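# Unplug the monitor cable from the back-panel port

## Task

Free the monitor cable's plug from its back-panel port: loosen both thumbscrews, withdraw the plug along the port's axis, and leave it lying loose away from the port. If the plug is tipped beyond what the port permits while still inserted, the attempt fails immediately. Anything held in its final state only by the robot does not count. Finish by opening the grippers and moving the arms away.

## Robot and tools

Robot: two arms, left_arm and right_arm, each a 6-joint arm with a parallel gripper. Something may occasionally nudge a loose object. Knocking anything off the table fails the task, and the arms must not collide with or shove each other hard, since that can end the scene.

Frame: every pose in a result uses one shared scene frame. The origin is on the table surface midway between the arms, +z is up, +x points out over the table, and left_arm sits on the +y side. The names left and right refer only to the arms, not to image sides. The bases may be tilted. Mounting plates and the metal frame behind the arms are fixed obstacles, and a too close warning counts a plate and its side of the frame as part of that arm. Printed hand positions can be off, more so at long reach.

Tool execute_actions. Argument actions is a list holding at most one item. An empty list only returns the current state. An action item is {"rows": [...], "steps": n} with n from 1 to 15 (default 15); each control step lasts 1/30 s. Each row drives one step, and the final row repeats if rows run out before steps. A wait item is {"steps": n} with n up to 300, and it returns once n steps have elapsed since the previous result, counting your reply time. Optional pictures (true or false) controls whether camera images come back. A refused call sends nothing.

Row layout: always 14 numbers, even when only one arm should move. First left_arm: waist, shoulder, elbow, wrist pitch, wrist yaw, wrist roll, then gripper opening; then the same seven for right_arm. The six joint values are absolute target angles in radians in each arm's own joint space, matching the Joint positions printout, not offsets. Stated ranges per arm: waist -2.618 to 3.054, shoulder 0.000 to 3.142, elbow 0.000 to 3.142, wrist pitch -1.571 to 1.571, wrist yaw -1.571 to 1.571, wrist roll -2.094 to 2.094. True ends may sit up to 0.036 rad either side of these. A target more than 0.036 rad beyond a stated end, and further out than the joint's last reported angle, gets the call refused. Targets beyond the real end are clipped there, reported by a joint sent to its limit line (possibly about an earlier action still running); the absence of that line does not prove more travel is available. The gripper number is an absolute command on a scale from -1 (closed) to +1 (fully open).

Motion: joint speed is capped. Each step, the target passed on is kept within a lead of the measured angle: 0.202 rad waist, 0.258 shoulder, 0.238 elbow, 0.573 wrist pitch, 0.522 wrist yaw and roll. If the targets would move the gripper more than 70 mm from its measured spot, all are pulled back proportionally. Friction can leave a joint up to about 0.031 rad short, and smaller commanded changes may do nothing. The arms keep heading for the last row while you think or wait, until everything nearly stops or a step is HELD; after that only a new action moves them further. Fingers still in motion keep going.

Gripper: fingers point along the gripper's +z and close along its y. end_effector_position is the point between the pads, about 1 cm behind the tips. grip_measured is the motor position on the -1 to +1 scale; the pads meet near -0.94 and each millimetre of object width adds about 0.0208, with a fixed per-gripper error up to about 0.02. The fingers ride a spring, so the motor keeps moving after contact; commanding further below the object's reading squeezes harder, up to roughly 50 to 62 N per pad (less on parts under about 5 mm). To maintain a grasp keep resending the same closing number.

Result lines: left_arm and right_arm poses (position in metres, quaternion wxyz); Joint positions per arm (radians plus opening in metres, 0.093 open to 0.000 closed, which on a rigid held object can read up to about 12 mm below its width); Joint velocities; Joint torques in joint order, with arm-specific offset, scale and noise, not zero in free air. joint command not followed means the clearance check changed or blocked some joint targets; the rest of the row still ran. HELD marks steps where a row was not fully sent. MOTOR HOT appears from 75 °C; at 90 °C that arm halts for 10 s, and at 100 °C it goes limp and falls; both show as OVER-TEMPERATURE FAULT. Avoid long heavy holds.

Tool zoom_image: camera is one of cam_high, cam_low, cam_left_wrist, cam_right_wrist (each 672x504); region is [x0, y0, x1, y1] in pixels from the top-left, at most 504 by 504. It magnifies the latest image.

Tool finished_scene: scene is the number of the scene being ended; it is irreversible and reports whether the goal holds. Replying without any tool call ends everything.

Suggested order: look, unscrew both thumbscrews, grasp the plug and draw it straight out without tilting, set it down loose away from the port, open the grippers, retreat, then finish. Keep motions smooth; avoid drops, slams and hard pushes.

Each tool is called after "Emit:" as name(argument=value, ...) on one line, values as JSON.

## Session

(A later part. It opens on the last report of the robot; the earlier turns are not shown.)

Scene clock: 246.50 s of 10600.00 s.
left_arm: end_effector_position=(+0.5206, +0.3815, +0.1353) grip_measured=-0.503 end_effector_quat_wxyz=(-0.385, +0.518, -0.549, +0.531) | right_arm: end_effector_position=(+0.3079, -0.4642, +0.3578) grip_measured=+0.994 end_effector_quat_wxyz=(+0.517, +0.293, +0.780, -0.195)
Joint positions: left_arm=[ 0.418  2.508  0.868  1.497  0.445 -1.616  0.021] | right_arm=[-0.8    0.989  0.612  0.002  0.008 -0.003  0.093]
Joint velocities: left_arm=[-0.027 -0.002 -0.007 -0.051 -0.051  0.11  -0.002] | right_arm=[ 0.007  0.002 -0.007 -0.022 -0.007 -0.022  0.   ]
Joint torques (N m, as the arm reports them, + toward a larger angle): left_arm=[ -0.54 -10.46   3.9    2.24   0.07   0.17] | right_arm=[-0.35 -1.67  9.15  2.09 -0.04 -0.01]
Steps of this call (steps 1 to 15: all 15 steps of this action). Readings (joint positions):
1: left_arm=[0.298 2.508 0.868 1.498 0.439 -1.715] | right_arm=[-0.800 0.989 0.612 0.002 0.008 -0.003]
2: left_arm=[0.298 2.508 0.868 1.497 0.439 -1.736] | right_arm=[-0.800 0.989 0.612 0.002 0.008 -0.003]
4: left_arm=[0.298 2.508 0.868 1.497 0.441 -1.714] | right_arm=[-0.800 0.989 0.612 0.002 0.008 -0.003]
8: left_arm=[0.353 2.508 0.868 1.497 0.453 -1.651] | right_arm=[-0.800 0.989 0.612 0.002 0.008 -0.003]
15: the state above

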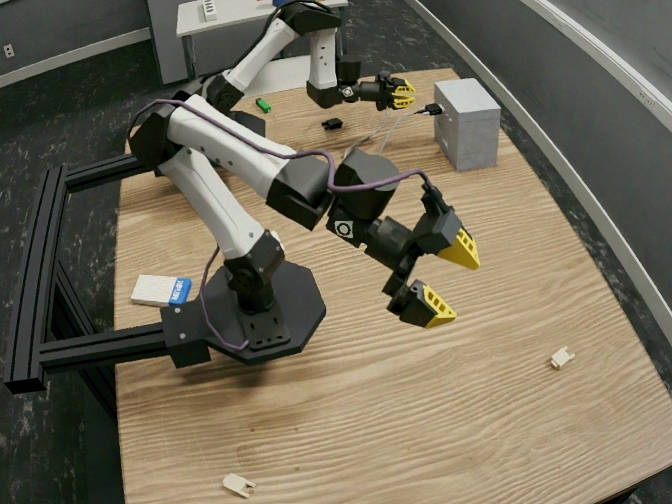

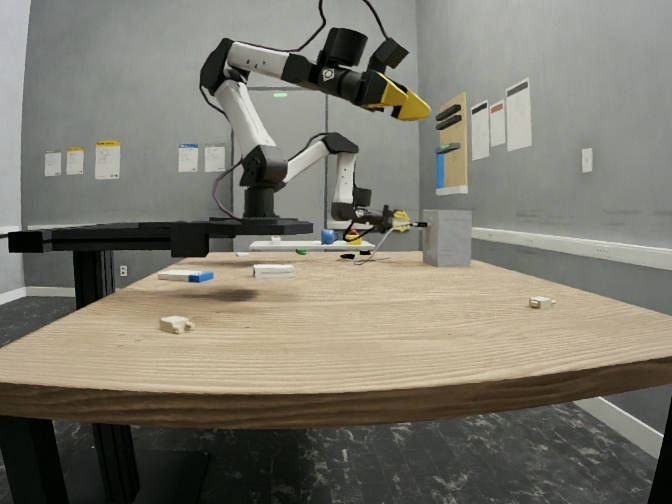

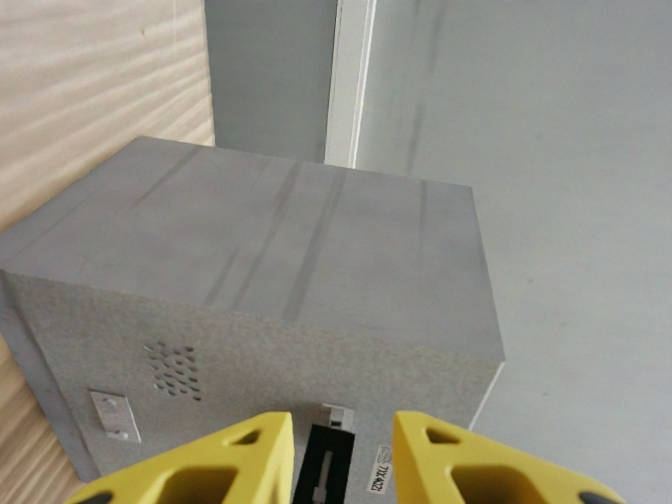

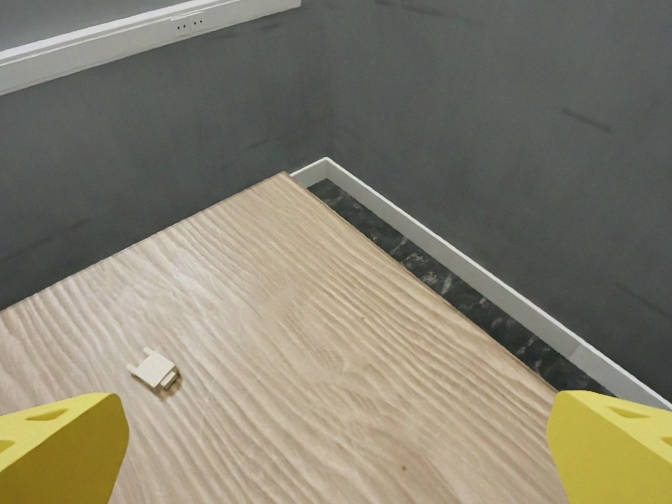

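Emit:
execute_actions(actions=[{"rows":[[0.41,2.02,0.9,0.6,0,0,0.1,-0.8,1,0.6,0,0,0,1]]}], pictures=false)

Emit:
execute_actions(actions=[{"steps":25}], pictures=false)

Emit:
execute_actions(actions=[{"rows":[[0.118,2.06,1.0,0.48,0,0,0.1,-0.8,1,0.6,0,0,0,1]]}], pictures=false)

Emit:
execute_actions(actions=[{"steps":15}])

Scene clock: 250.67 s of 10600.00 s.
left_arm: end_effector_position=(+0.5215, +0.4506, +0.2056) grip_measured=+0.098 end_effector_quat_wxyz=(+0.531, -0.200, +0.824, -0.006) | right_arm: end_effector_position=(+0.3079, -0.4642, +0.3578) grip_measured=+0.994 end_effector_quat_wxyz=(+0.517, +0.293, +0.780, -0.195)
Joint positions: left_arm=[ 0.412  2.007  0.911  0.665  0.022 -0.223  0.05 ] | right_arm=[-0.8    0.989  0.612  0.002  0.008 -0.003  0.093]
Joint velocities: left_arm=[ 0.002  0.105  0.007 -0.491 -0.066  1.414  0.001] | right_arm=[-0.007  0.007 -0.007  0.022 -0.037 -0.022  0.   ]
Joint torques (N m, as the arm reports them, + toward a larger angle): left_arm=[-0.12 -9.19  5.66  2.32 -0.07  0.1 ] | right_arm=[-0.18 -1.51  9.13  2.11  0.09  0.02]
Steps of this call (steps 1 to 15: the robot went on to your last target; steps 16 to 90: nothing new was sent; then 0.67 s passed at rest; steps 91 to 105: all 15 steps of this action). Readings (joint positions):
91: left_arm=[0.414 2.470 0.868 1.405 0.384 -1.524] | right_arm=[-0.800 0.989 0.612 0.002 0.008 -0.003]
92: left_arm=[0.412 2.409 0.867 1.260 0.307 -1.426] | right_arm=[-0.800 0.989 0.612 0.002 0.008 -0.003]
94: left_arm=[0.412 2.250 0.867 1.022 0.194 -1.228] | right_arm=[-0.800 0.989 0.612 0.002 0.008 -0.003]
98: left_arm=[0.412 2.010 0.898 0.809 0.081 -0.829] | right_arm=[-0.800 0.989 0.612 0.002 0.008 -0.003]
105: the state above

Scene clock: 251.50 s of 10600.00 s.
left_arm: end_effector_position=(+0.5149, +0.4511, +0.1920) grip_measured=+0.098 end_effector_quat_wxyz=(+0.503, -0.116, +0.855, +0.053) | right_arm: end_effector_position=(+0.3079, -0.4642, +0.3578) grip_measured=+0.994 end_effector_quat_wxyz=(+0.517, +0.293, +0.780, -0.195)
Joint positions: left_arm=[ 0.412  2.011  0.911  0.611  0.008 -0.009  0.05 ] | right_arm=[-0.8    0.989  0.612  0.002  0.008 -0.003  0.093]
Joint velocities: left_arm=[ 0.027 -0.007 -0.007  0.022 -0.051 -0.007  0.001] | right_arm=[ 0.012 -0.017  0.007 -0.007  0.007 -0.051 -0.001]
Joint torques (N m, as the arm reports them, + toward a larger angle): left_arm=[-0.1  -8.78  5.42  2.08 -0.08  0.11] | right_arm=[-0.23 -1.44  9.3   2.13  0.02  0.04]
Steps of this call (steps 1 to 25: the robot went on to your last target). Readings (joint positions):
1: left_arm=[0.412 2.010 0.911 0.650 0.019 -0.180] | right_arm=[-0.800 0.989 0.612 0.002 0.008 -0.003]
2: left_arm=[0.412 2.011 0.911 0.639 0.017 -0.145] | right_arm=[-0.800 0.989 0.612 0.002 0.008 -0.003]
4: left_arm=[0.412 2.011 0.911 0.626 0.014 -0.095] | right_arm=[-0.800 0.989 0.612 0.002 0.008 -0.003]
8: left_arm=[0.412 2.011 0.911 0.617 0.010 -0.043] | right_arm=[-0.800 0.989 0.612 0.002 0.008 -0.003]
25: the state above

Scene clock: 252.00 s of 10600.00 s.
left_arm: end_effector_position=(+0.5363, +0.2987, +0.1812) grip_measured=+0.098 end_effector_quat_wxyz=(+0.474, +0.013, +0.880, -0.024) | right_arm: end_effector_position=(+0.3079, -0.4642, +0.3578) grip_measured=+0.994 end_effector_quat_wxyz=(+0.517, +0.293, +0.780, -0.195)
Joint positions: left_arm=[ 0.112  2.044  0.981  0.497  0.009 -0.006  0.05 ] | right_arm=[-0.8    0.989  0.612  0.002  0.008 -0.003  0.093]
Joint velocities: left_arm=[ 0.085 -0.007 -0.002  0.007 -0.168 -0.022 -0.003] | right_arm=[ 0.007 -0.037 -0.002  0.051 -0.051  0.007  0.   ]
Joint torques (N m, as the arm reports them, + toward a larger angle): left_arm=[ 0.12 -8.69  8.12  2.01 -0.02  0.1 ] | right_arm=[-0.18 -1.53  9.1   2.09 -0.01  0.03]
Steps of this call (steps 1 to 15: all 15 steps of this action). Readings (joint positions):
1: left_arm=[0.397 2.014 0.919 0.597 -0.003 -0.009] | right_arm=[-0.800 0.989 0.612 0.002 0.008 -0.003]
2: left_arm=[0.368 2.021 0.934 0.580 -0.012 -0.009] | right_arm=[-0.800 0.989 0.612 0.002 0.008 -0.003]
4: left_arm=[0.277 2.033 0.959 0.559 -0.015 -0.009] | right_arm=[-0.800 0.989 0.612 0.002 0.008 -0.003]
8: left_arm=[0.106 2.044 0.981 0.525 0.004 -0.007] | right_arm=[-0.800 0.989 0.612 0.002 0.008 -0.003]
15: the state above

Scene clock: 252.50 s of 10600.00 s.
left_arm: end_effector_position=(+0.5357, +0.3005, +0.1800) grip_measured=+0.098 end_effector_quat_wxyz=(+0.472, +0.011, +0.881, -0.022) | right_arm: end_effector_position=(+0.3079, -0.4642, +0.3578) grip_measured=+0.994 end_effector_quat_wxyz=(+0.517, +0.293, +0.780, -0.195)
Joint positions: left_arm=[ 0.114  2.044  0.981  0.491  0.006 -0.006  0.05 ] | right_arm=[-0.8    0.989  0.612  0.002  0.008 -0.003  0.093]
Joint velocities: left_arm=[ 0.002  0.002 -0.022  0.051  0.125 -0.022 -0.   ] | right_arm=[-0.012 -0.017  0.007 -0.022 -0.007 -0.007  0.   ]
Joint torques (N m, as the arm reports them, + toward a larger angle): left_arm=[ 0.37 -8.7   8.01  1.99 -0.05  0.1 ] | right_arm=[-0.22 -1.74  9.22  2.12  0.06 -0.05]
Steps of this call (steps 1 to 15: the robot went on to your last target). Readings (joint positions):
1: left_arm=[0.114 2.044 0.981 0.496 0.007 -0.006] | right_arm=[-0.800 0.989 0.612 0.002 0.008 -0.003]
2: left_arm=[0.114 2.044 0.981 0.495 0.007 -0.006] | right_arm=[-0.800 0.989 0.612 0.002 0.008 -0.003]
4: left_arm=[0.114 2.044 0.981 0.493 0.006 -0.006] | right_arm=[-0.800 0.989 0.612 0.002 0.008 -0.003]
8: left_arm=[0.114 2.044 0.981 0.492 0.006 -0.006] | right_arm=[-0.800 0.989 0.612 0.002 0.008 -0.003]
15: the state above
All arms were judged still, so your last target was given up. Only a new action makes them travel on or press farther. Fingers that are still opening or closing keep moving.

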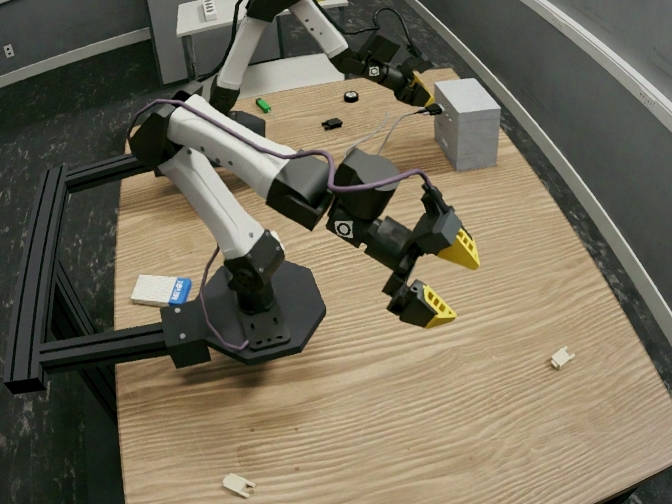

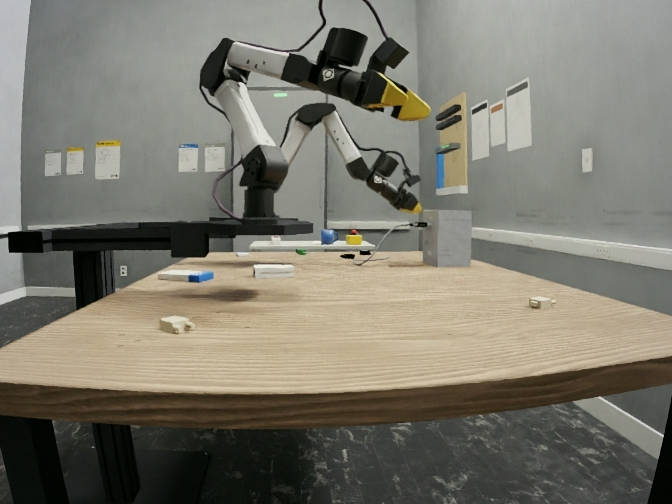

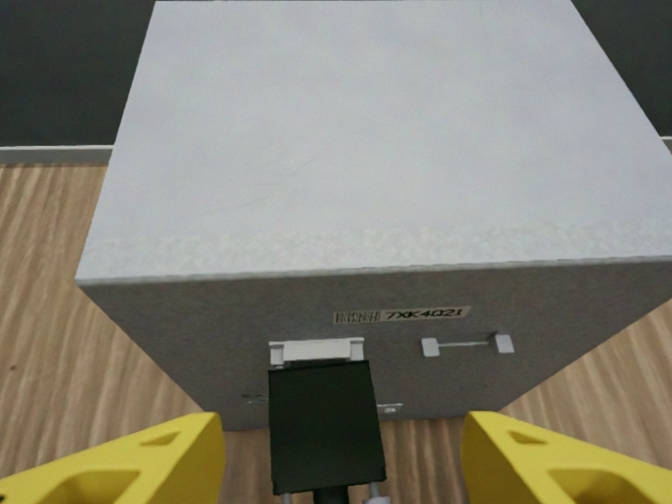

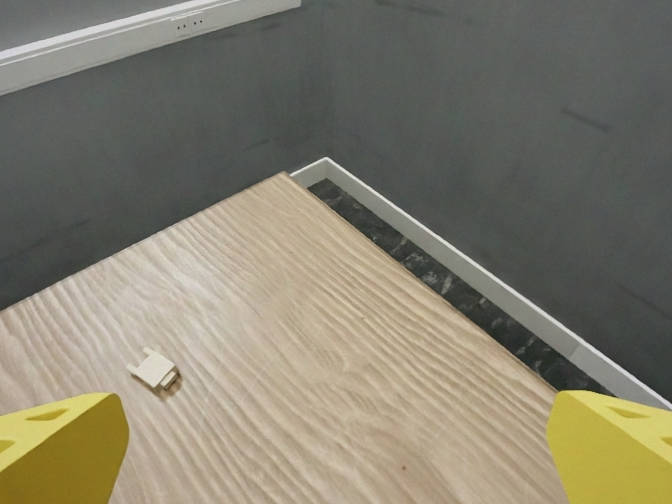

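Needs about 5 mm toward +y.

Emit:
execute_actions(actions=[{"rows":[[0.132,2.08,1.02,0.5,0,0.03,0.1,-0.8,1,0.6,0,0,0,1],[0.132,2.1,1.03,0.51,0,0.03,0.1,-0.8,1,0.6,0,0,0,1],[0.132,2.12,1.04,0.53,0,0.03,0.1,-0.8,1,0.6,0,0,0,1],[0.132,2.14,1.045,0.55,0,0.03,0.1,-0.8,1,0.6,0,0,0,1],[0.132,2.16,1.045,0.57,0,0.03,0.1,-0.8,1,0.6,0,0,0,1],[0.132,2.18,1.045,0.59,0,0.03,0.1,-0.8,1,0.6,0,0,0,1],[0.132,2.2,1.045,0.61,0,0.03,0.1,-0.8,1,0.6,0,0,0,1],[0.132,2.225,1.045,0.63,0,0.03,0.1,-0.8,1,0.6,0,0,0,1]]}], pictures=false)

Emit:
execute_actions(actions=[{"steps":10}])

Scene clock: 256.57 s of 10600.00 s.
left_arm: end_effector_position=(+0.5454, +0.3046, +0.1268) grip_measured=+0.098 end_effector_quat_wxyz=(+0.459, +0.019, +0.888, -0.013) | right_arm: end_effector_position=(+0.3079, -0.4642, +0.3578) grip_measured=+0.994 end_effector_quat_wxyz=(+0.517, +0.293, +0.780, -0.195)
Joint positions: left_arm=[0.125 2.226 1.029 0.596 0.006 0.021 0.05 ] | right_arm=[-0.8    0.989  0.612  0.002  0.008 -0.003  0.093]
Joint velocities: left_arm=[-0.002  0.007 -0.007  0.242  0.007  0.051 -0.   ] | right_arm=[-0.007  0.012 -0.012 -0.037 -0.051 -0.007 -0.   ]
Joint torques (N m, as the arm reports them, + toward a larger angle): left_arm=[  0.59 -10.87   7.37   2.11  -0.05   0.12] | right_arm=[-0.48 -1.43  9.06  2.07  0.05 -0.03]
Steps of this call (steps 1 to 90: nothing new was sent; then 0.57 s passed at rest; steps 91 to 105: all 15 steps of this action). Readings (joint positions):
91: left_arm=[0.115 2.046 0.984 0.491 0.006 -0.001] | right_arm=[-0.800 0.989 0.612 0.002 0.008 -0.003]
92: left_arm=[0.117 2.055 0.991 0.494 0.006 0.003] | right_arm=[-0.800 0.989 0.612 0.002 0.008 -0.003]
94: left_arm=[0.121 2.085 1.013 0.511 0.006 0.010] | right_arm=[-0.800 0.989 0.612 0.002 0.008 -0.003]
98: left_arm=[0.125 2.164 1.029 0.572 0.006 0.017] | right_arm=[-0.800 0.989 0.612 0.002 0.008 -0.003]
105: the state above

Scene clock: 256.90 s of 10600.00 s.
left_arm: end_effector_position=(+0.5486, +0.3046, +0.1315) grip_measured=+0.098 end_effector_quat_wxyz=(+0.469, +0.019, +0.883, -0.013) | right_arm: end_effector_position=(+0.3079, -0.4642, +0.3578) grip_measured=+0.994 end_effector_quat_wxyz=(+0.517, +0.293, +0.780, -0.195)
Joint positions: left_arm=[0.125 2.226 1.029 0.62  0.006 0.022 0.05 ] | right_arm=[-0.8    0.989  0.612  0.002  0.008 -0.003  0.093]
Joint velocities: left_arm=[-0.012  0.002 -0.012  0.037 -0.007 -0.081 -0.001] | right_arm=[ 0.007 -0.007 -0.002  0.022 -0.007  0.007  0.001]
Joint torques (N m, as the arm reports them, + toward a larger angle): left_arm=[  0.54 -10.86   7.09   2.23  -0.04   0.11] | right_arm=[-0.21 -1.58  9.1   2.08  0.01 -0.09]
Steps of this call (steps 1 to 10: the robot went on to your last target). Readings (joint positions):
1: left_arm=[0.125 2.226 1.029 0.603 0.006 0.021] | right_arm=[-0.800 0.989 0.612 0.002 0.008 -0.003]
2: left_arm=[0.125 2.226 1.029 0.608 0.006 0.021] | right_arm=[-0.800 0.989 0.612 0.002 0.008 -0.003]
4: left_arm=[0.125 2.226 1.029 0.613 0.006 0.021] | right_arm=[-0.800 0.989 0.612 0.002 0.008 -0.003]
8: left_arm=[0.125 2.226 1.029 0.618 0.006 0.022] | right_arm=[-0.800 0.989 0.612 0.002 0.008 -0.003]
10: the state above

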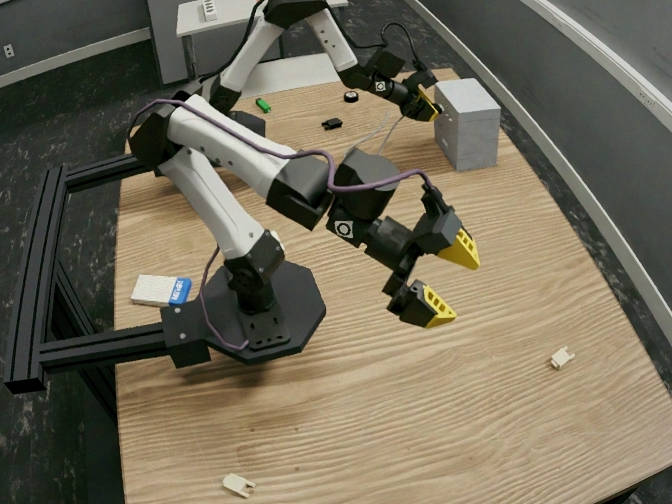

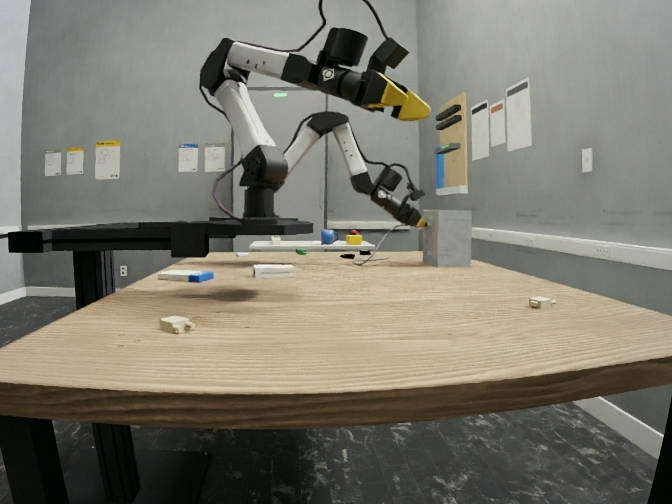

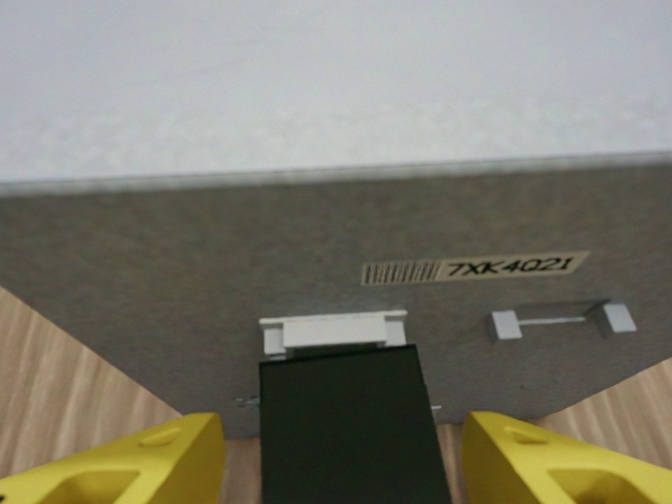

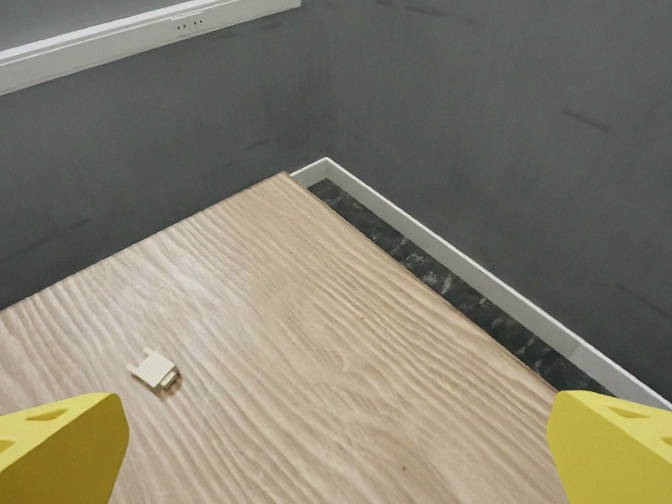

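Emit:
execute_actions(actions=[{"rows":[[0.127,2.225,1.03,0.63,0,0.01,-0.1,-0.8,1,0.6,0,0,0,1],[0.127,2.225,1.03,0.63,0,0.01,-0.18,-0.8,1,0.6,0,0,0,1],[0.127,2.225,1.03,0.63,0,0.01,-0.22,-0.8,1,0.6,0,0,0,1],[0.127,2.225,1.03,0.63,0,0.01,-0.26,-0.8,1,0.6,0,0,0,1],[0.127,2.225,1.03,0.63,0,0.01,-0.3,-0.8,1,0.6,0,0,0,1],[0.127,2.225,1.03,0.63,0,0.01,-0.35,-0.8,1,0.6,0,0,0,1],[0.127,2.225,1.03,0.63,0,0.01,-0.4,-0.8,1,0.6,0,0,0,1],[0.127,2.225,1.03,0.63,0,0.01,-0.45,-0.8,1,0.6,0,0,0,1],[0.127,2.215,1.02,0.63,0,0.01,-0.45,-0.8,1,0.6,0,0,0,1],[0.127,2.21,1.01,0.63,0,0.01,-0.45,-0.8,1,0.6,0,0,0,1],[0.127,2.205,1.0,0.635,0,0.01,-0.45,-0.8,1,0.6,0,0,0,1],[0.127,2.2,0.99,0.64,0,0.01,-0.45,-0.8,1,0.6,0,0,0,1]]}])

Scene clock: 264.57 s of 10600.00 s.
left_arm: end_effector_position=(+0.5465, +0.3055, +0.1318) grip_measured=-0.428 end_effector_quat_wxyz=(+0.470, +0.016, +0.882, -0.011) | right_arm: end_effector_position=(+0.3079, -0.4642, +0.3578) grip_measured=+0.994 end_effector_quat_wxyz=(+0.517, +0.293, +0.780, -0.195)
Joint positions: left_arm=[0.125 2.221 1.018 0.628 0.001 0.018 0.025] | right_arm=[-0.8    0.989  0.612  0.002  0.008 -0.003  0.093]
Joint velocities: left_arm=[ 0.002 -0.042 -0.051  0.022  0.022 -0.066  0.   ] | right_arm=[-0.012 -0.002 -0.007 -0.022 -0.007  0.037  0.001]
Joint torques (N m, as the arm reports them, + toward a larger angle): left_arm=[  0.08 -12.17   3.87   2.22  -0.01  -0.09] | right_arm=[-0.4  -1.5   9.06  2.04  0.01  0.01]
Steps of this call (steps 1 to 30: the robot went on to your last target; steps 31 to 90: nothing new was sent; then 4.17 s passed at rest; steps 91 to 105: all 15 steps of this action). Readings (joint positions):
91: left_arm=[0.125 2.226 1.029 0.621 0.006 0.021] | right_arm=[-0.800 0.989 0.612 0.002 0.008 -0.003]
92: left_arm=[0.125 2.226 1.029 0.621 0.006 0.021] | right_arm=[-0.800 0.989 0.612 0.002 0.008 -0.003]
94: left_arm=[0.125 2.226 1.029 0.621 0.006 0.019] | right_arm=[-0.800 0.989 0.612 0.002 0.008 -0.003]
98: left_arm=[0.125 2.226 1.029 0.622 0.001 0.019] | right_arm=[-0.800 0.989 0.612 0.002 0.008 -0.003]
105: the state above

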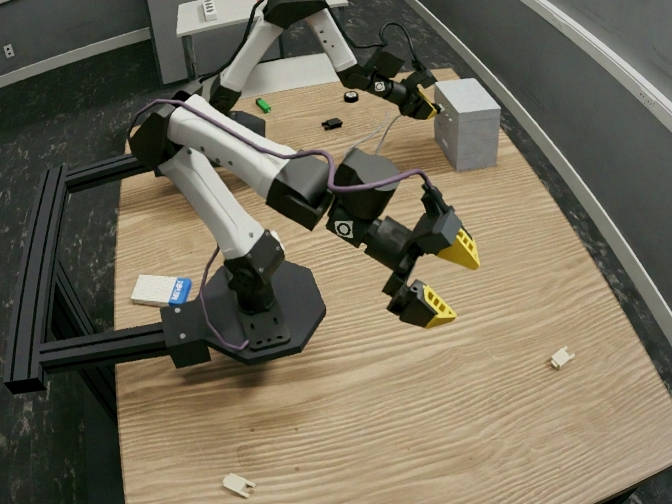

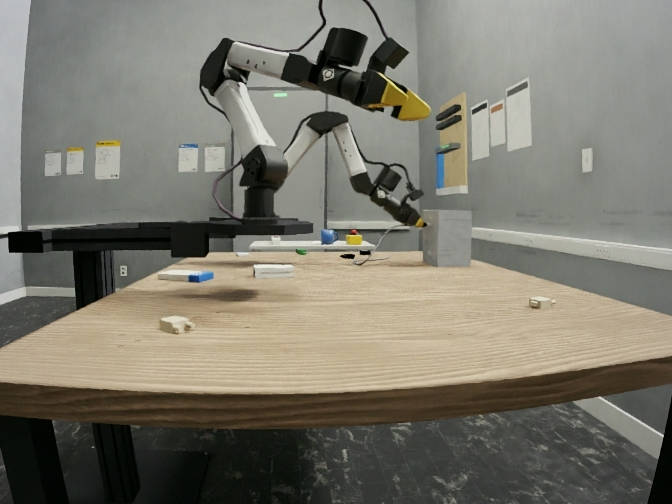

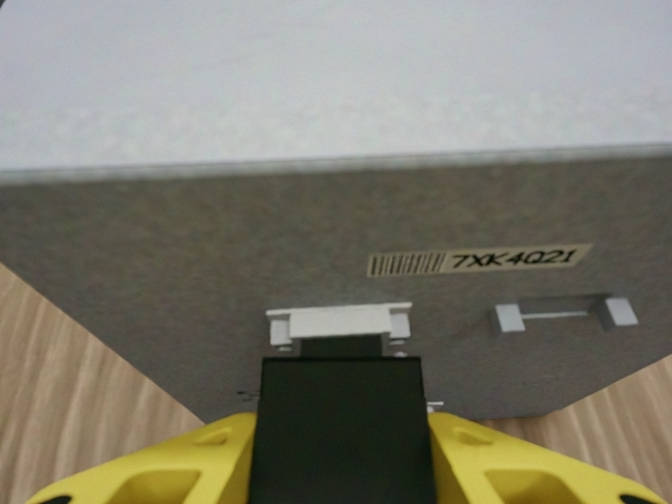

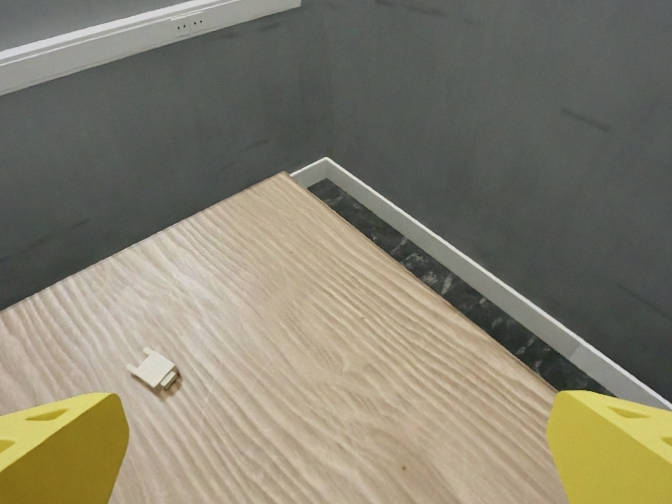

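Emit:
execute_actions(actions=[{"rows":[[0.127,2.196,0.98,0.643,0,0.01,-0.45,-0.8,1,0.6,0,0,0,1],[0.127,2.192,0.97,0.647,0,0.01,-0.45,-0.8,1,0.6,0,0,0,1],[0.127,2.187,0.96,0.65,0,0.01,-0.45,-0.8,1,0.6,0,0,0,1],[0.127,2.183,0.95,0.655,0,0.01,-0.45,-0.8,1,0.6,0,0,0,1],[0.127,2.178,0.94,0.66,0,0.01,-0.45,-0.8,1,0.6,0,0,0,1],[0.127,2.174,0.93,0.665,0,0.01,-0.45,-0.8,1,0.6,0,0,0,1]]}])

Scene clock: 268.83 s of 10600.00 s.
left_arm: end_effector_position=(+0.5300, +0.3059, +0.1278) grip_measured=-0.428 end_effector_quat_wxyz=(+0.463, +0.016, +0.886, -0.011) | right_arm: end_effector_position=(+0.3079, -0.4642, +0.3578) grip_measured=+0.994 end_effector_quat_wxyz=(+0.517, +0.293, +0.780, -0.195)
Joint positions: left_arm=[0.125 2.192 0.951 0.649 0.001 0.018 0.025] | right_arm=[-0.8    0.989  0.612  0.002  0.008 -0.003  0.093]
Joint velocities: left_arm=[ 0.007  0.002  0.002 -0.066 -0.125  0.037 -0.   ] | right_arm=[ 0.002  0.012  0.007  0.081 -0.022 -0.037  0.001]
Joint torques (N m, as the arm reports them, + toward a larger angle): left_arm=[  0.2  -11.64   4.     2.23  -0.01  -0.07] | right_arm=[-0.16 -1.5   9.18  2.1   0.04 -0.02]
Steps of this call (steps 1 to 15: the robot went on to your last target; steps 16 to 90: nothing new was sent; then 0.77 s passed at rest; steps 91 to 105: all 15 steps of this action). Readings (joint positions):
91: left_arm=[0.125 2.217 1.013 0.629 0.001 0.018] | right_arm=[-0.800 0.989 0.612 0.002 0.008 -0.003]
92: left_arm=[0.125 2.216 1.009 0.631 0.001 0.018] | right_arm=[-0.800 0.989 0.612 0.002 0.008 -0.003]
94: left_arm=[0.125 2.207 0.991 0.636 0.001 0.018] | right_arm=[-0.800 0.989 0.612 0.002 0.008 -0.003]
98: left_arm=[0.125 2.192 0.955 0.644 0.001 0.018] | right_arm=[-0.800 0.989 0.612 0.002 0.008 -0.003]
105: the state above

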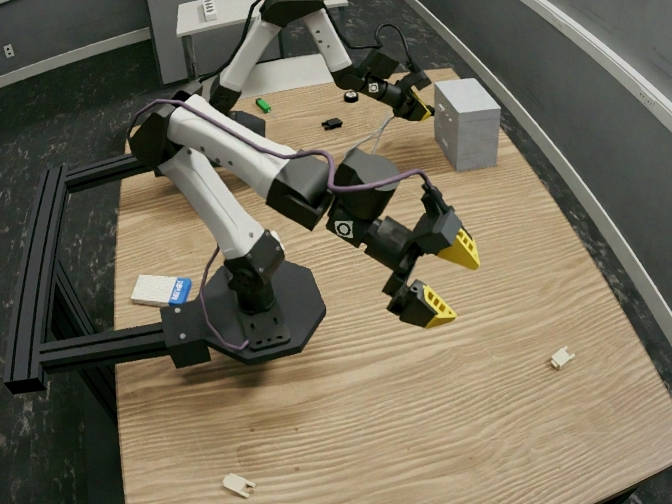

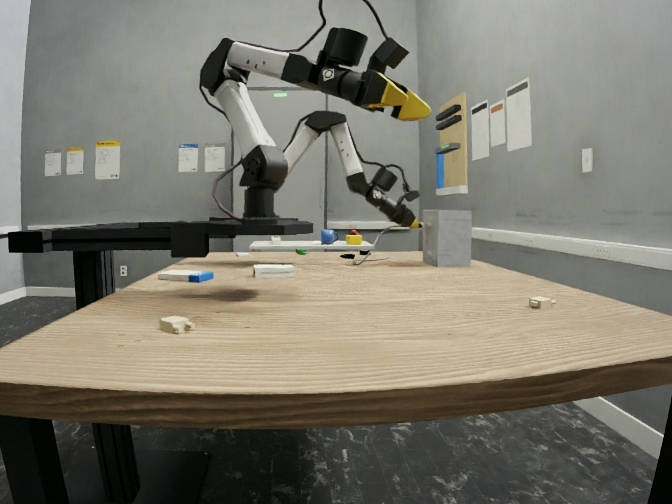

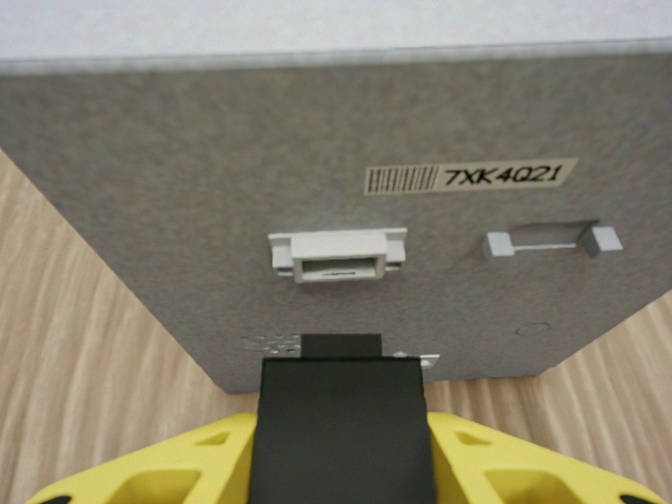

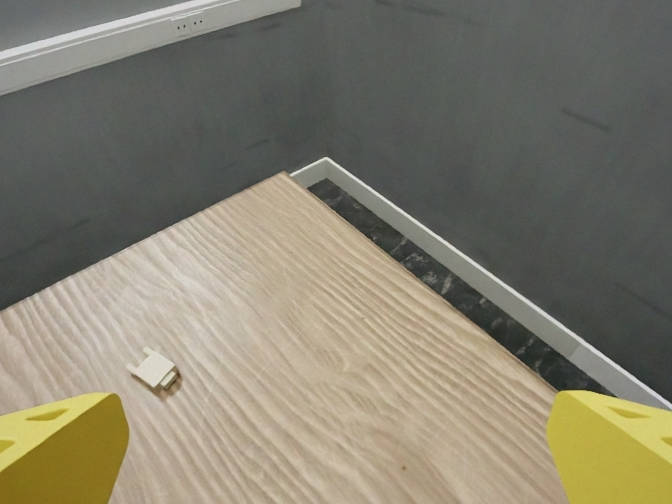

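The plug is out; lowering it now.

Emit:
execute_actions(actions=[{"rows":[[0.127,2.23,0.93,0.69,0,0.01,-0.45,-0.8,1,0.6,0,0,0,1],[0.127,2.27,0.93,0.73,0,0.01,-0.45,-0.8,1,0.6,0,0,0,1],[0.127,2.31,0.93,0.77,0,0.01,-0.45,-0.8,1,0.6,0,0,0,1],[0.127,2.35,0.93,0.81,0,0.01,-0.45,-0.8,1,0.6,0,0,0,1],[0.127,2.39,0.93,0.86,0,0.01,-0.45,-0.8,1,0.6,0,0,0,1],[0.127,2.43,0.93,0.91,0,0.01,-0.45,-0.8,1,0.6,0,0,0,1],[0.127,2.46,0.93,0.95,0,0.01,-0.45,-0.8,1,0.6,0,0,0,1],[0.127,2.49,0.93,0.98,0,0.01,-0.45,-0.8,1,0.6,0,0,0,1],[0.127,2.52,0.93,1.01,0,0.01,-0.45,-0.8,1,0.6,0,0,0,1]]}], pictures=false)

Emit:
execute_actions(actions=[{"rows":[[0.127,2.54,0.93,1.04,0,0.01,-0.45,-0.8,1,0.6,0,0,0,1],[0.127,2.55,0.93,1.06,0,0.01,-0.45,-0.8,1,0.6,0,0,0,1],[0.127,2.56,0.93,1.07,0,0.01,-0.45,-0.8,1,0.6,0,0,0,1],[0.127,2.57,0.93,1.07,0,0.01,-0.45,-0.8,1,0.6,0,0,0,1],[0.127,2.58,0.93,1.07,0,0.01,-0.45,-0.8,1,0.6,0,0,0,1],[0.127,2.59,0.93,1.07,0,0.01,-0.45,-0.8,1,0.6,0,0,0,1]]}], pictures=false)

Scene clock: 274.20 s of 10600.00 s.
left_arm: end_effector_position=(+0.4981, +0.3047, +0.0159) grip_measured=-0.428 end_effector_quat_wxyz=(+0.430, +0.017, +0.902, -0.012) | right_arm: end_effector_position=(+0.3079, -0.4642, +0.3578) grip_measured=+0.994 end_effector_quat_wxyz=(+0.517, +0.293, +0.780, -0.195)
Joint positions: left_arm=[0.125 2.534 0.936 0.933 0.001 0.017 0.025] | right_arm=[-0.8    0.989  0.612  0.002  0.008 -0.003  0.093]
Joint velocities: left_arm=[-0.017 -0.007  0.012  0.447  0.007  0.037 -0.   ] | right_arm=[ 0.002  0.007 -0.002 -0.037  0.037  0.022 -0.   ]
Joint torques (N m, as the arm reports them, + toward a larger angle): left_arm=[  0.17 -11.68   2.95   2.17  -0.04  -0.06] | right_arm=[-0.36 -1.51  9.16  2.06  0.05 -0.02]
Steps of this call (steps 1 to 15: the robot went on to your last target; steps 16 to 90: nothing new was sent; then 1.87 s passed at rest; steps 91 to 105: all 15 steps of this action). Readings (joint positions):
91: left_arm=[0.125 2.195 0.951 0.657 0.001 0.018] | right_arm=[-0.800 0.989 0.612 0.002 0.008 -0.003]
92: left_arm=[0.125 2.205 0.951 0.673 0.001 0.018] | right_arm=[-0.800 0.989 0.612 0.002 0.008 -0.003]
94: left_arm=[0.125 2.250 0.951 0.729 0.001 0.018] | right_arm=[-0.800 0.989 0.612 0.002 0.008 -0.003]
98: left_arm=[0.125 2.415 0.951 0.853 0.001 0.018] | right_arm=[-0.800 0.989 0.612 0.002 0.008 -0.003]
105: the state above

Scene clock: 274.70 s of 10600.00 s.
left_arm: end_effector_position=(+0.5026, +0.3045, +0.0159) grip_measured=-0.428 end_effector_quat_wxyz=(+0.460, +0.016, +0.888, -0.012) | right_arm: end_effector_position=(+0.3079, -0.4642, +0.3578) grip_measured=+0.994 end_effector_quat_wxyz=(+0.517, +0.293, +0.780, -0.195)
Joint positions: left_arm=[0.125 2.582 0.936 1.048 0.001 0.017 0.025] | right_arm=[-0.8    0.989  0.612  0.002  0.008 -0.003  0.093]
Joint velocities: left_arm=[-0.007 -0.007 -0.007  0.051 -0.022  0.051  0.001] | right_arm=[-0.002  0.002 -0.002  0.007 -0.007  0.007 -0.   ]
Joint torques (N m, as the arm reports them, + toward a larger angle): left_arm=[  0.15 -10.05   2.81   2.24  -0.01  -0.05] | right_arm=[-0.28 -1.51  9.12  2.07  0.01 -0.06]
Steps of this call (steps 1 to 15: all 15 steps of this action). Readings (joint positions):
1: left_arm=[0.125 2.534 0.936 0.952 0.001 0.017] | right_arm=[-0.800 0.989 0.612 0.002 0.008 -0.003]
2: left_arm=[0.125 2.534 0.936 0.969 0.001 0.017] | right_arm=[-0.800 0.989 0.612 0.002 0.008 -0.003]
4: left_arm=[0.125 2.539 0.936 1.004 0.001 0.017] | right_arm=[-0.800 0.989 0.612 0.002 0.008 -0.003]
8: left_arm=[0.125 2.567 0.936 1.041 0.001 0.017] | right_arm=[-0.800 0.989 0.612 0.002 0.008 -0.003]
15: the state above

Emit:
execute_actions(actions=[{"rows":[[0.127,2.606,0.93,1.06,0,0.01,-0.45,-0.8,1,0.6,0,0,0,1]],"steps":8}], pictures=false)

Emit:
execute_actions(actions=[{"rows":[[0.127,2.606,0.93,1.06,0,0.01,0.3,-0.8,1,0.6,0,0,0,1]],"steps":8}], pictures=false)

Emit:
execute_actions(actions=[{"rows":[[0.127,2.4,0.85,0.95,0,0.01,0.3,-0.8,1,0.6,0,0,0,1],[0.127,2.4,0.85,0.95,0,0.01,0.3,-0.8,1,0.6,0,0,0,1],[0.127,2.4,0.85,0.95,0,0.01,0.3,-0.8,1,0.6,0,0,0,1],[0.127,1.9,0.65,0.6,0,0.01,0.3,-0.8,1,0.6,0,0,0,1]]}])

Scene clock: 277.80 s of 10600.00 s.
left_arm: end_effector_position=(+0.5006, +0.3045, +0.0120) grip_measured=-0.428 end_effector_quat_wxyz=(+0.458, +0.016, +0.889, -0.012) | right_arm: end_effector_position=(+0.3079, -0.4642, +0.3578) grip_measured=+0.994 end_effector_quat_wxyz=(+0.517, +0.293, +0.780, -0.195)
Joint positions: left_arm=[0.125 2.593 0.936 1.054 0.001 0.017 0.025] | right_arm=[-0.8    0.989  0.612  0.002  0.008 -0.003  0.093]
Joint velocities: left_arm=[ 0.007  0.007 -0.012 -0.081 -0.022  0.022 -0.001] | right_arm=[ 0.007 -0.007  0.022 -0.022  0.051  0.037  0.001]
Joint torques (N m, as the arm reports them, + toward a larger angle): left_arm=[ 0.14 -9.55  2.75  2.16  0.   -0.04] | right_arm=[-0.31 -1.56  9.21  2.15  0.01 -0.03]
Steps of this call (steps 1 to 15: the robot went on to your last target; steps 16 to 85: nothing new was sent; steps 86 to 93: all 8 steps of this action). Readings (joint positions):
86: left_arm=[0.125 2.583 0.936 1.054 0.001 0.017] | right_arm=[-0.800 0.989 0.612 0.002 0.008 -0.003]
87: left_arm=[0.125 2.584 0.936 1.054 0.001 0.017] | right_arm=[-0.800 0.989 0.612 0.002 0.008 -0.003]
89: left_arm=[0.125 2.589 0.936 1.054 0.001 0.017] | right_arm=[-0.800 0.989 0.612 0.002 0.008 -0.003]
93: the state above

Scene clock: 278.07 s of 10600.00 s.
left_arm: end_effector_position=(+0.5007, +0.3045, +0.0120) grip_measured=+0.298 end_effector_quat_wxyz=(+0.458, +0.016, +0.889, -0.012) | right_arm: end_effector_position=(+0.3079, -0.4642, +0.3578) grip_measured=+0.994 end_effector_quat_wxyz=(+0.517, +0.293, +0.780, -0.195)
Joint positions: left_arm=[0.125 2.593 0.936 1.054 0.001 0.017 0.059] | right_arm=[-0.8    0.989  0.612  0.002  0.008 -0.003  0.093]
Joint velocities: left_arm=[-0.002 -0.012 -0.017 -0.007  0.007 -0.037 -0.001] | right_arm=[ 0.007  0.007  0.007 -0.022  0.007  0.051  0.   ]
Joint torques (N m, as the arm reports them, + toward a larger angle): left_arm=[ 0.25 -9.52  2.71  2.18 -0.01 -0.05] | right_arm=[-0.37 -1.38  8.92  2.12  0.01  0.  ]
Steps of this call (steps 1 to 8: all 8 steps of this action). Readings (joint positions):
1: left_arm=[0.125 2.593 0.936 1.054 0.001 0.017] | right_arm=[-0.800 0.989 0.612 0.002 0.008 -0.003]
2: left_arm=[0.125 2.593 0.936 1.054 0.001 0.017] | right_arm=[-0.800 0.989 0.612 0.002 0.008 -0.003]
4: left_arm=[0.125 2.593 0.936 1.054 0.001 0.017] | right_arm=[-0.800 0.989 0.612 0.002 0.008 -0.003]
8: the state above

Scene clock: 278.57 s of 10600.00 s.
left_arm: end_effector_position=(+0.4669, +0.3087, +0.1761) grip_measured=+0.298 end_effector_quat_wxyz=(+0.479, +0.016, +0.878, -0.012) | right_arm: end_effector_position=(+0.3079, -0.4642, +0.3578) grip_measured=+0.994 end_effector_quat_wxyz=(+0.517, +0.293, +0.780, -0.195)
Joint positions: left_arm=[0.125 1.88  0.661 0.663 0.001 0.017 0.059] | right_arm=[-0.8    0.989  0.612  0.002  0.008 -0.003  0.093]
Joint velocities: left_arm=[ 0.002  0.085  0.002 -0.432 -0.037 -0.037  0.001] | right_arm=[ 0.002 -0.012  0.002 -0.066  0.007 -0.007  0.   ]
Joint torques (N m, as the arm reports them, + toward a larger angle): left_arm=[ 0.12 -6.61  4.85  2.09  0.   -0.06] | right_arm=[-0.33 -1.41  9.1   2.07  0.   -0.03]
Steps of this call (steps 1 to 15: all 15 steps of this action). Readings (joint positions):
1: left_arm=[0.125 2.569 0.923 1.030 0.001 0.017] | right_arm=[-0.800 0.989 0.612 0.002 0.008 -0.003]
2: left_arm=[0.125 2.525 0.892 0.998 0.001 0.017] | right_arm=[-0.800 0.989 0.612 0.002 0.008 -0.003]
4: left_arm=[0.125 2.420 0.839 0.937 0.001 0.017] | right_arm=[-0.800 0.989 0.612 0.002 0.008 -0.003]
8: left_arm=[0.125 2.063 0.666 0.714 0.001 0.017] | right_arm=[-0.800 0.989 0.612 0.002 0.008 -0.003]
15: the state above

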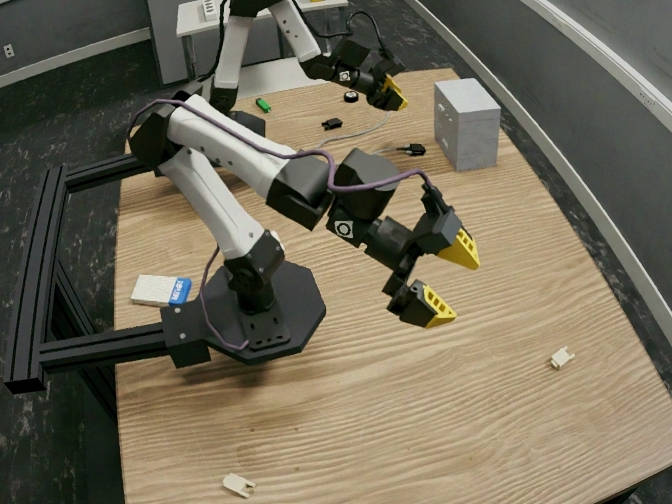

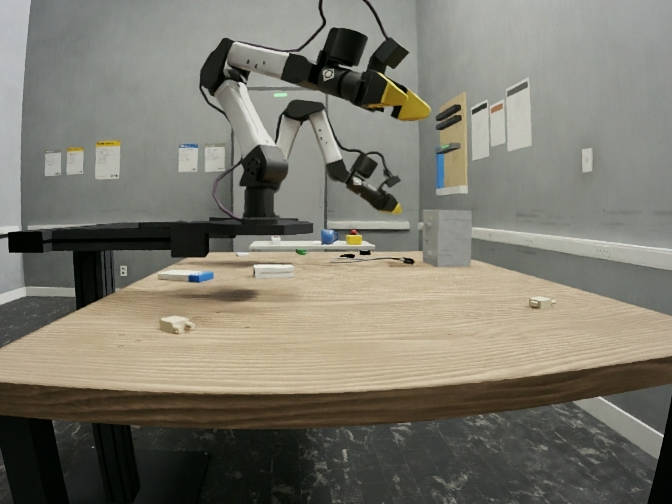

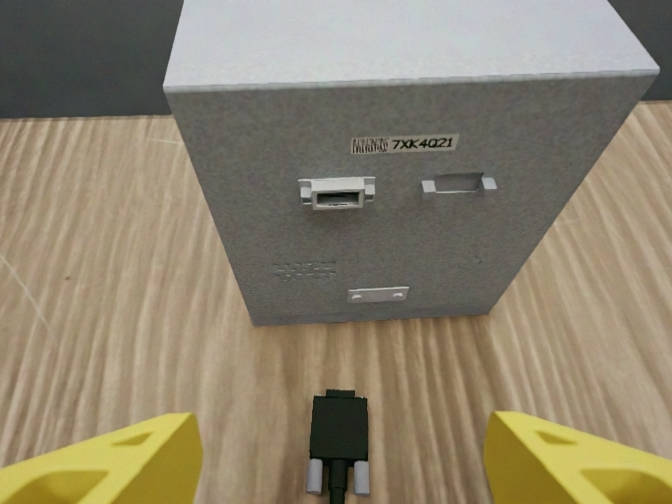

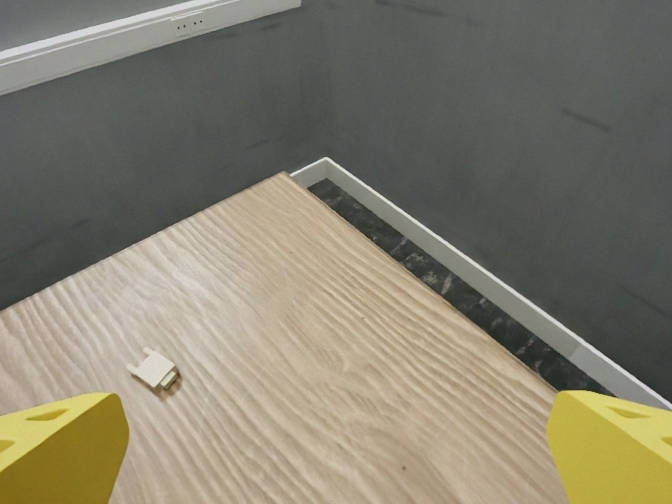

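Emit:
finished_scene(scene=2)

The scene is finished: the task was done.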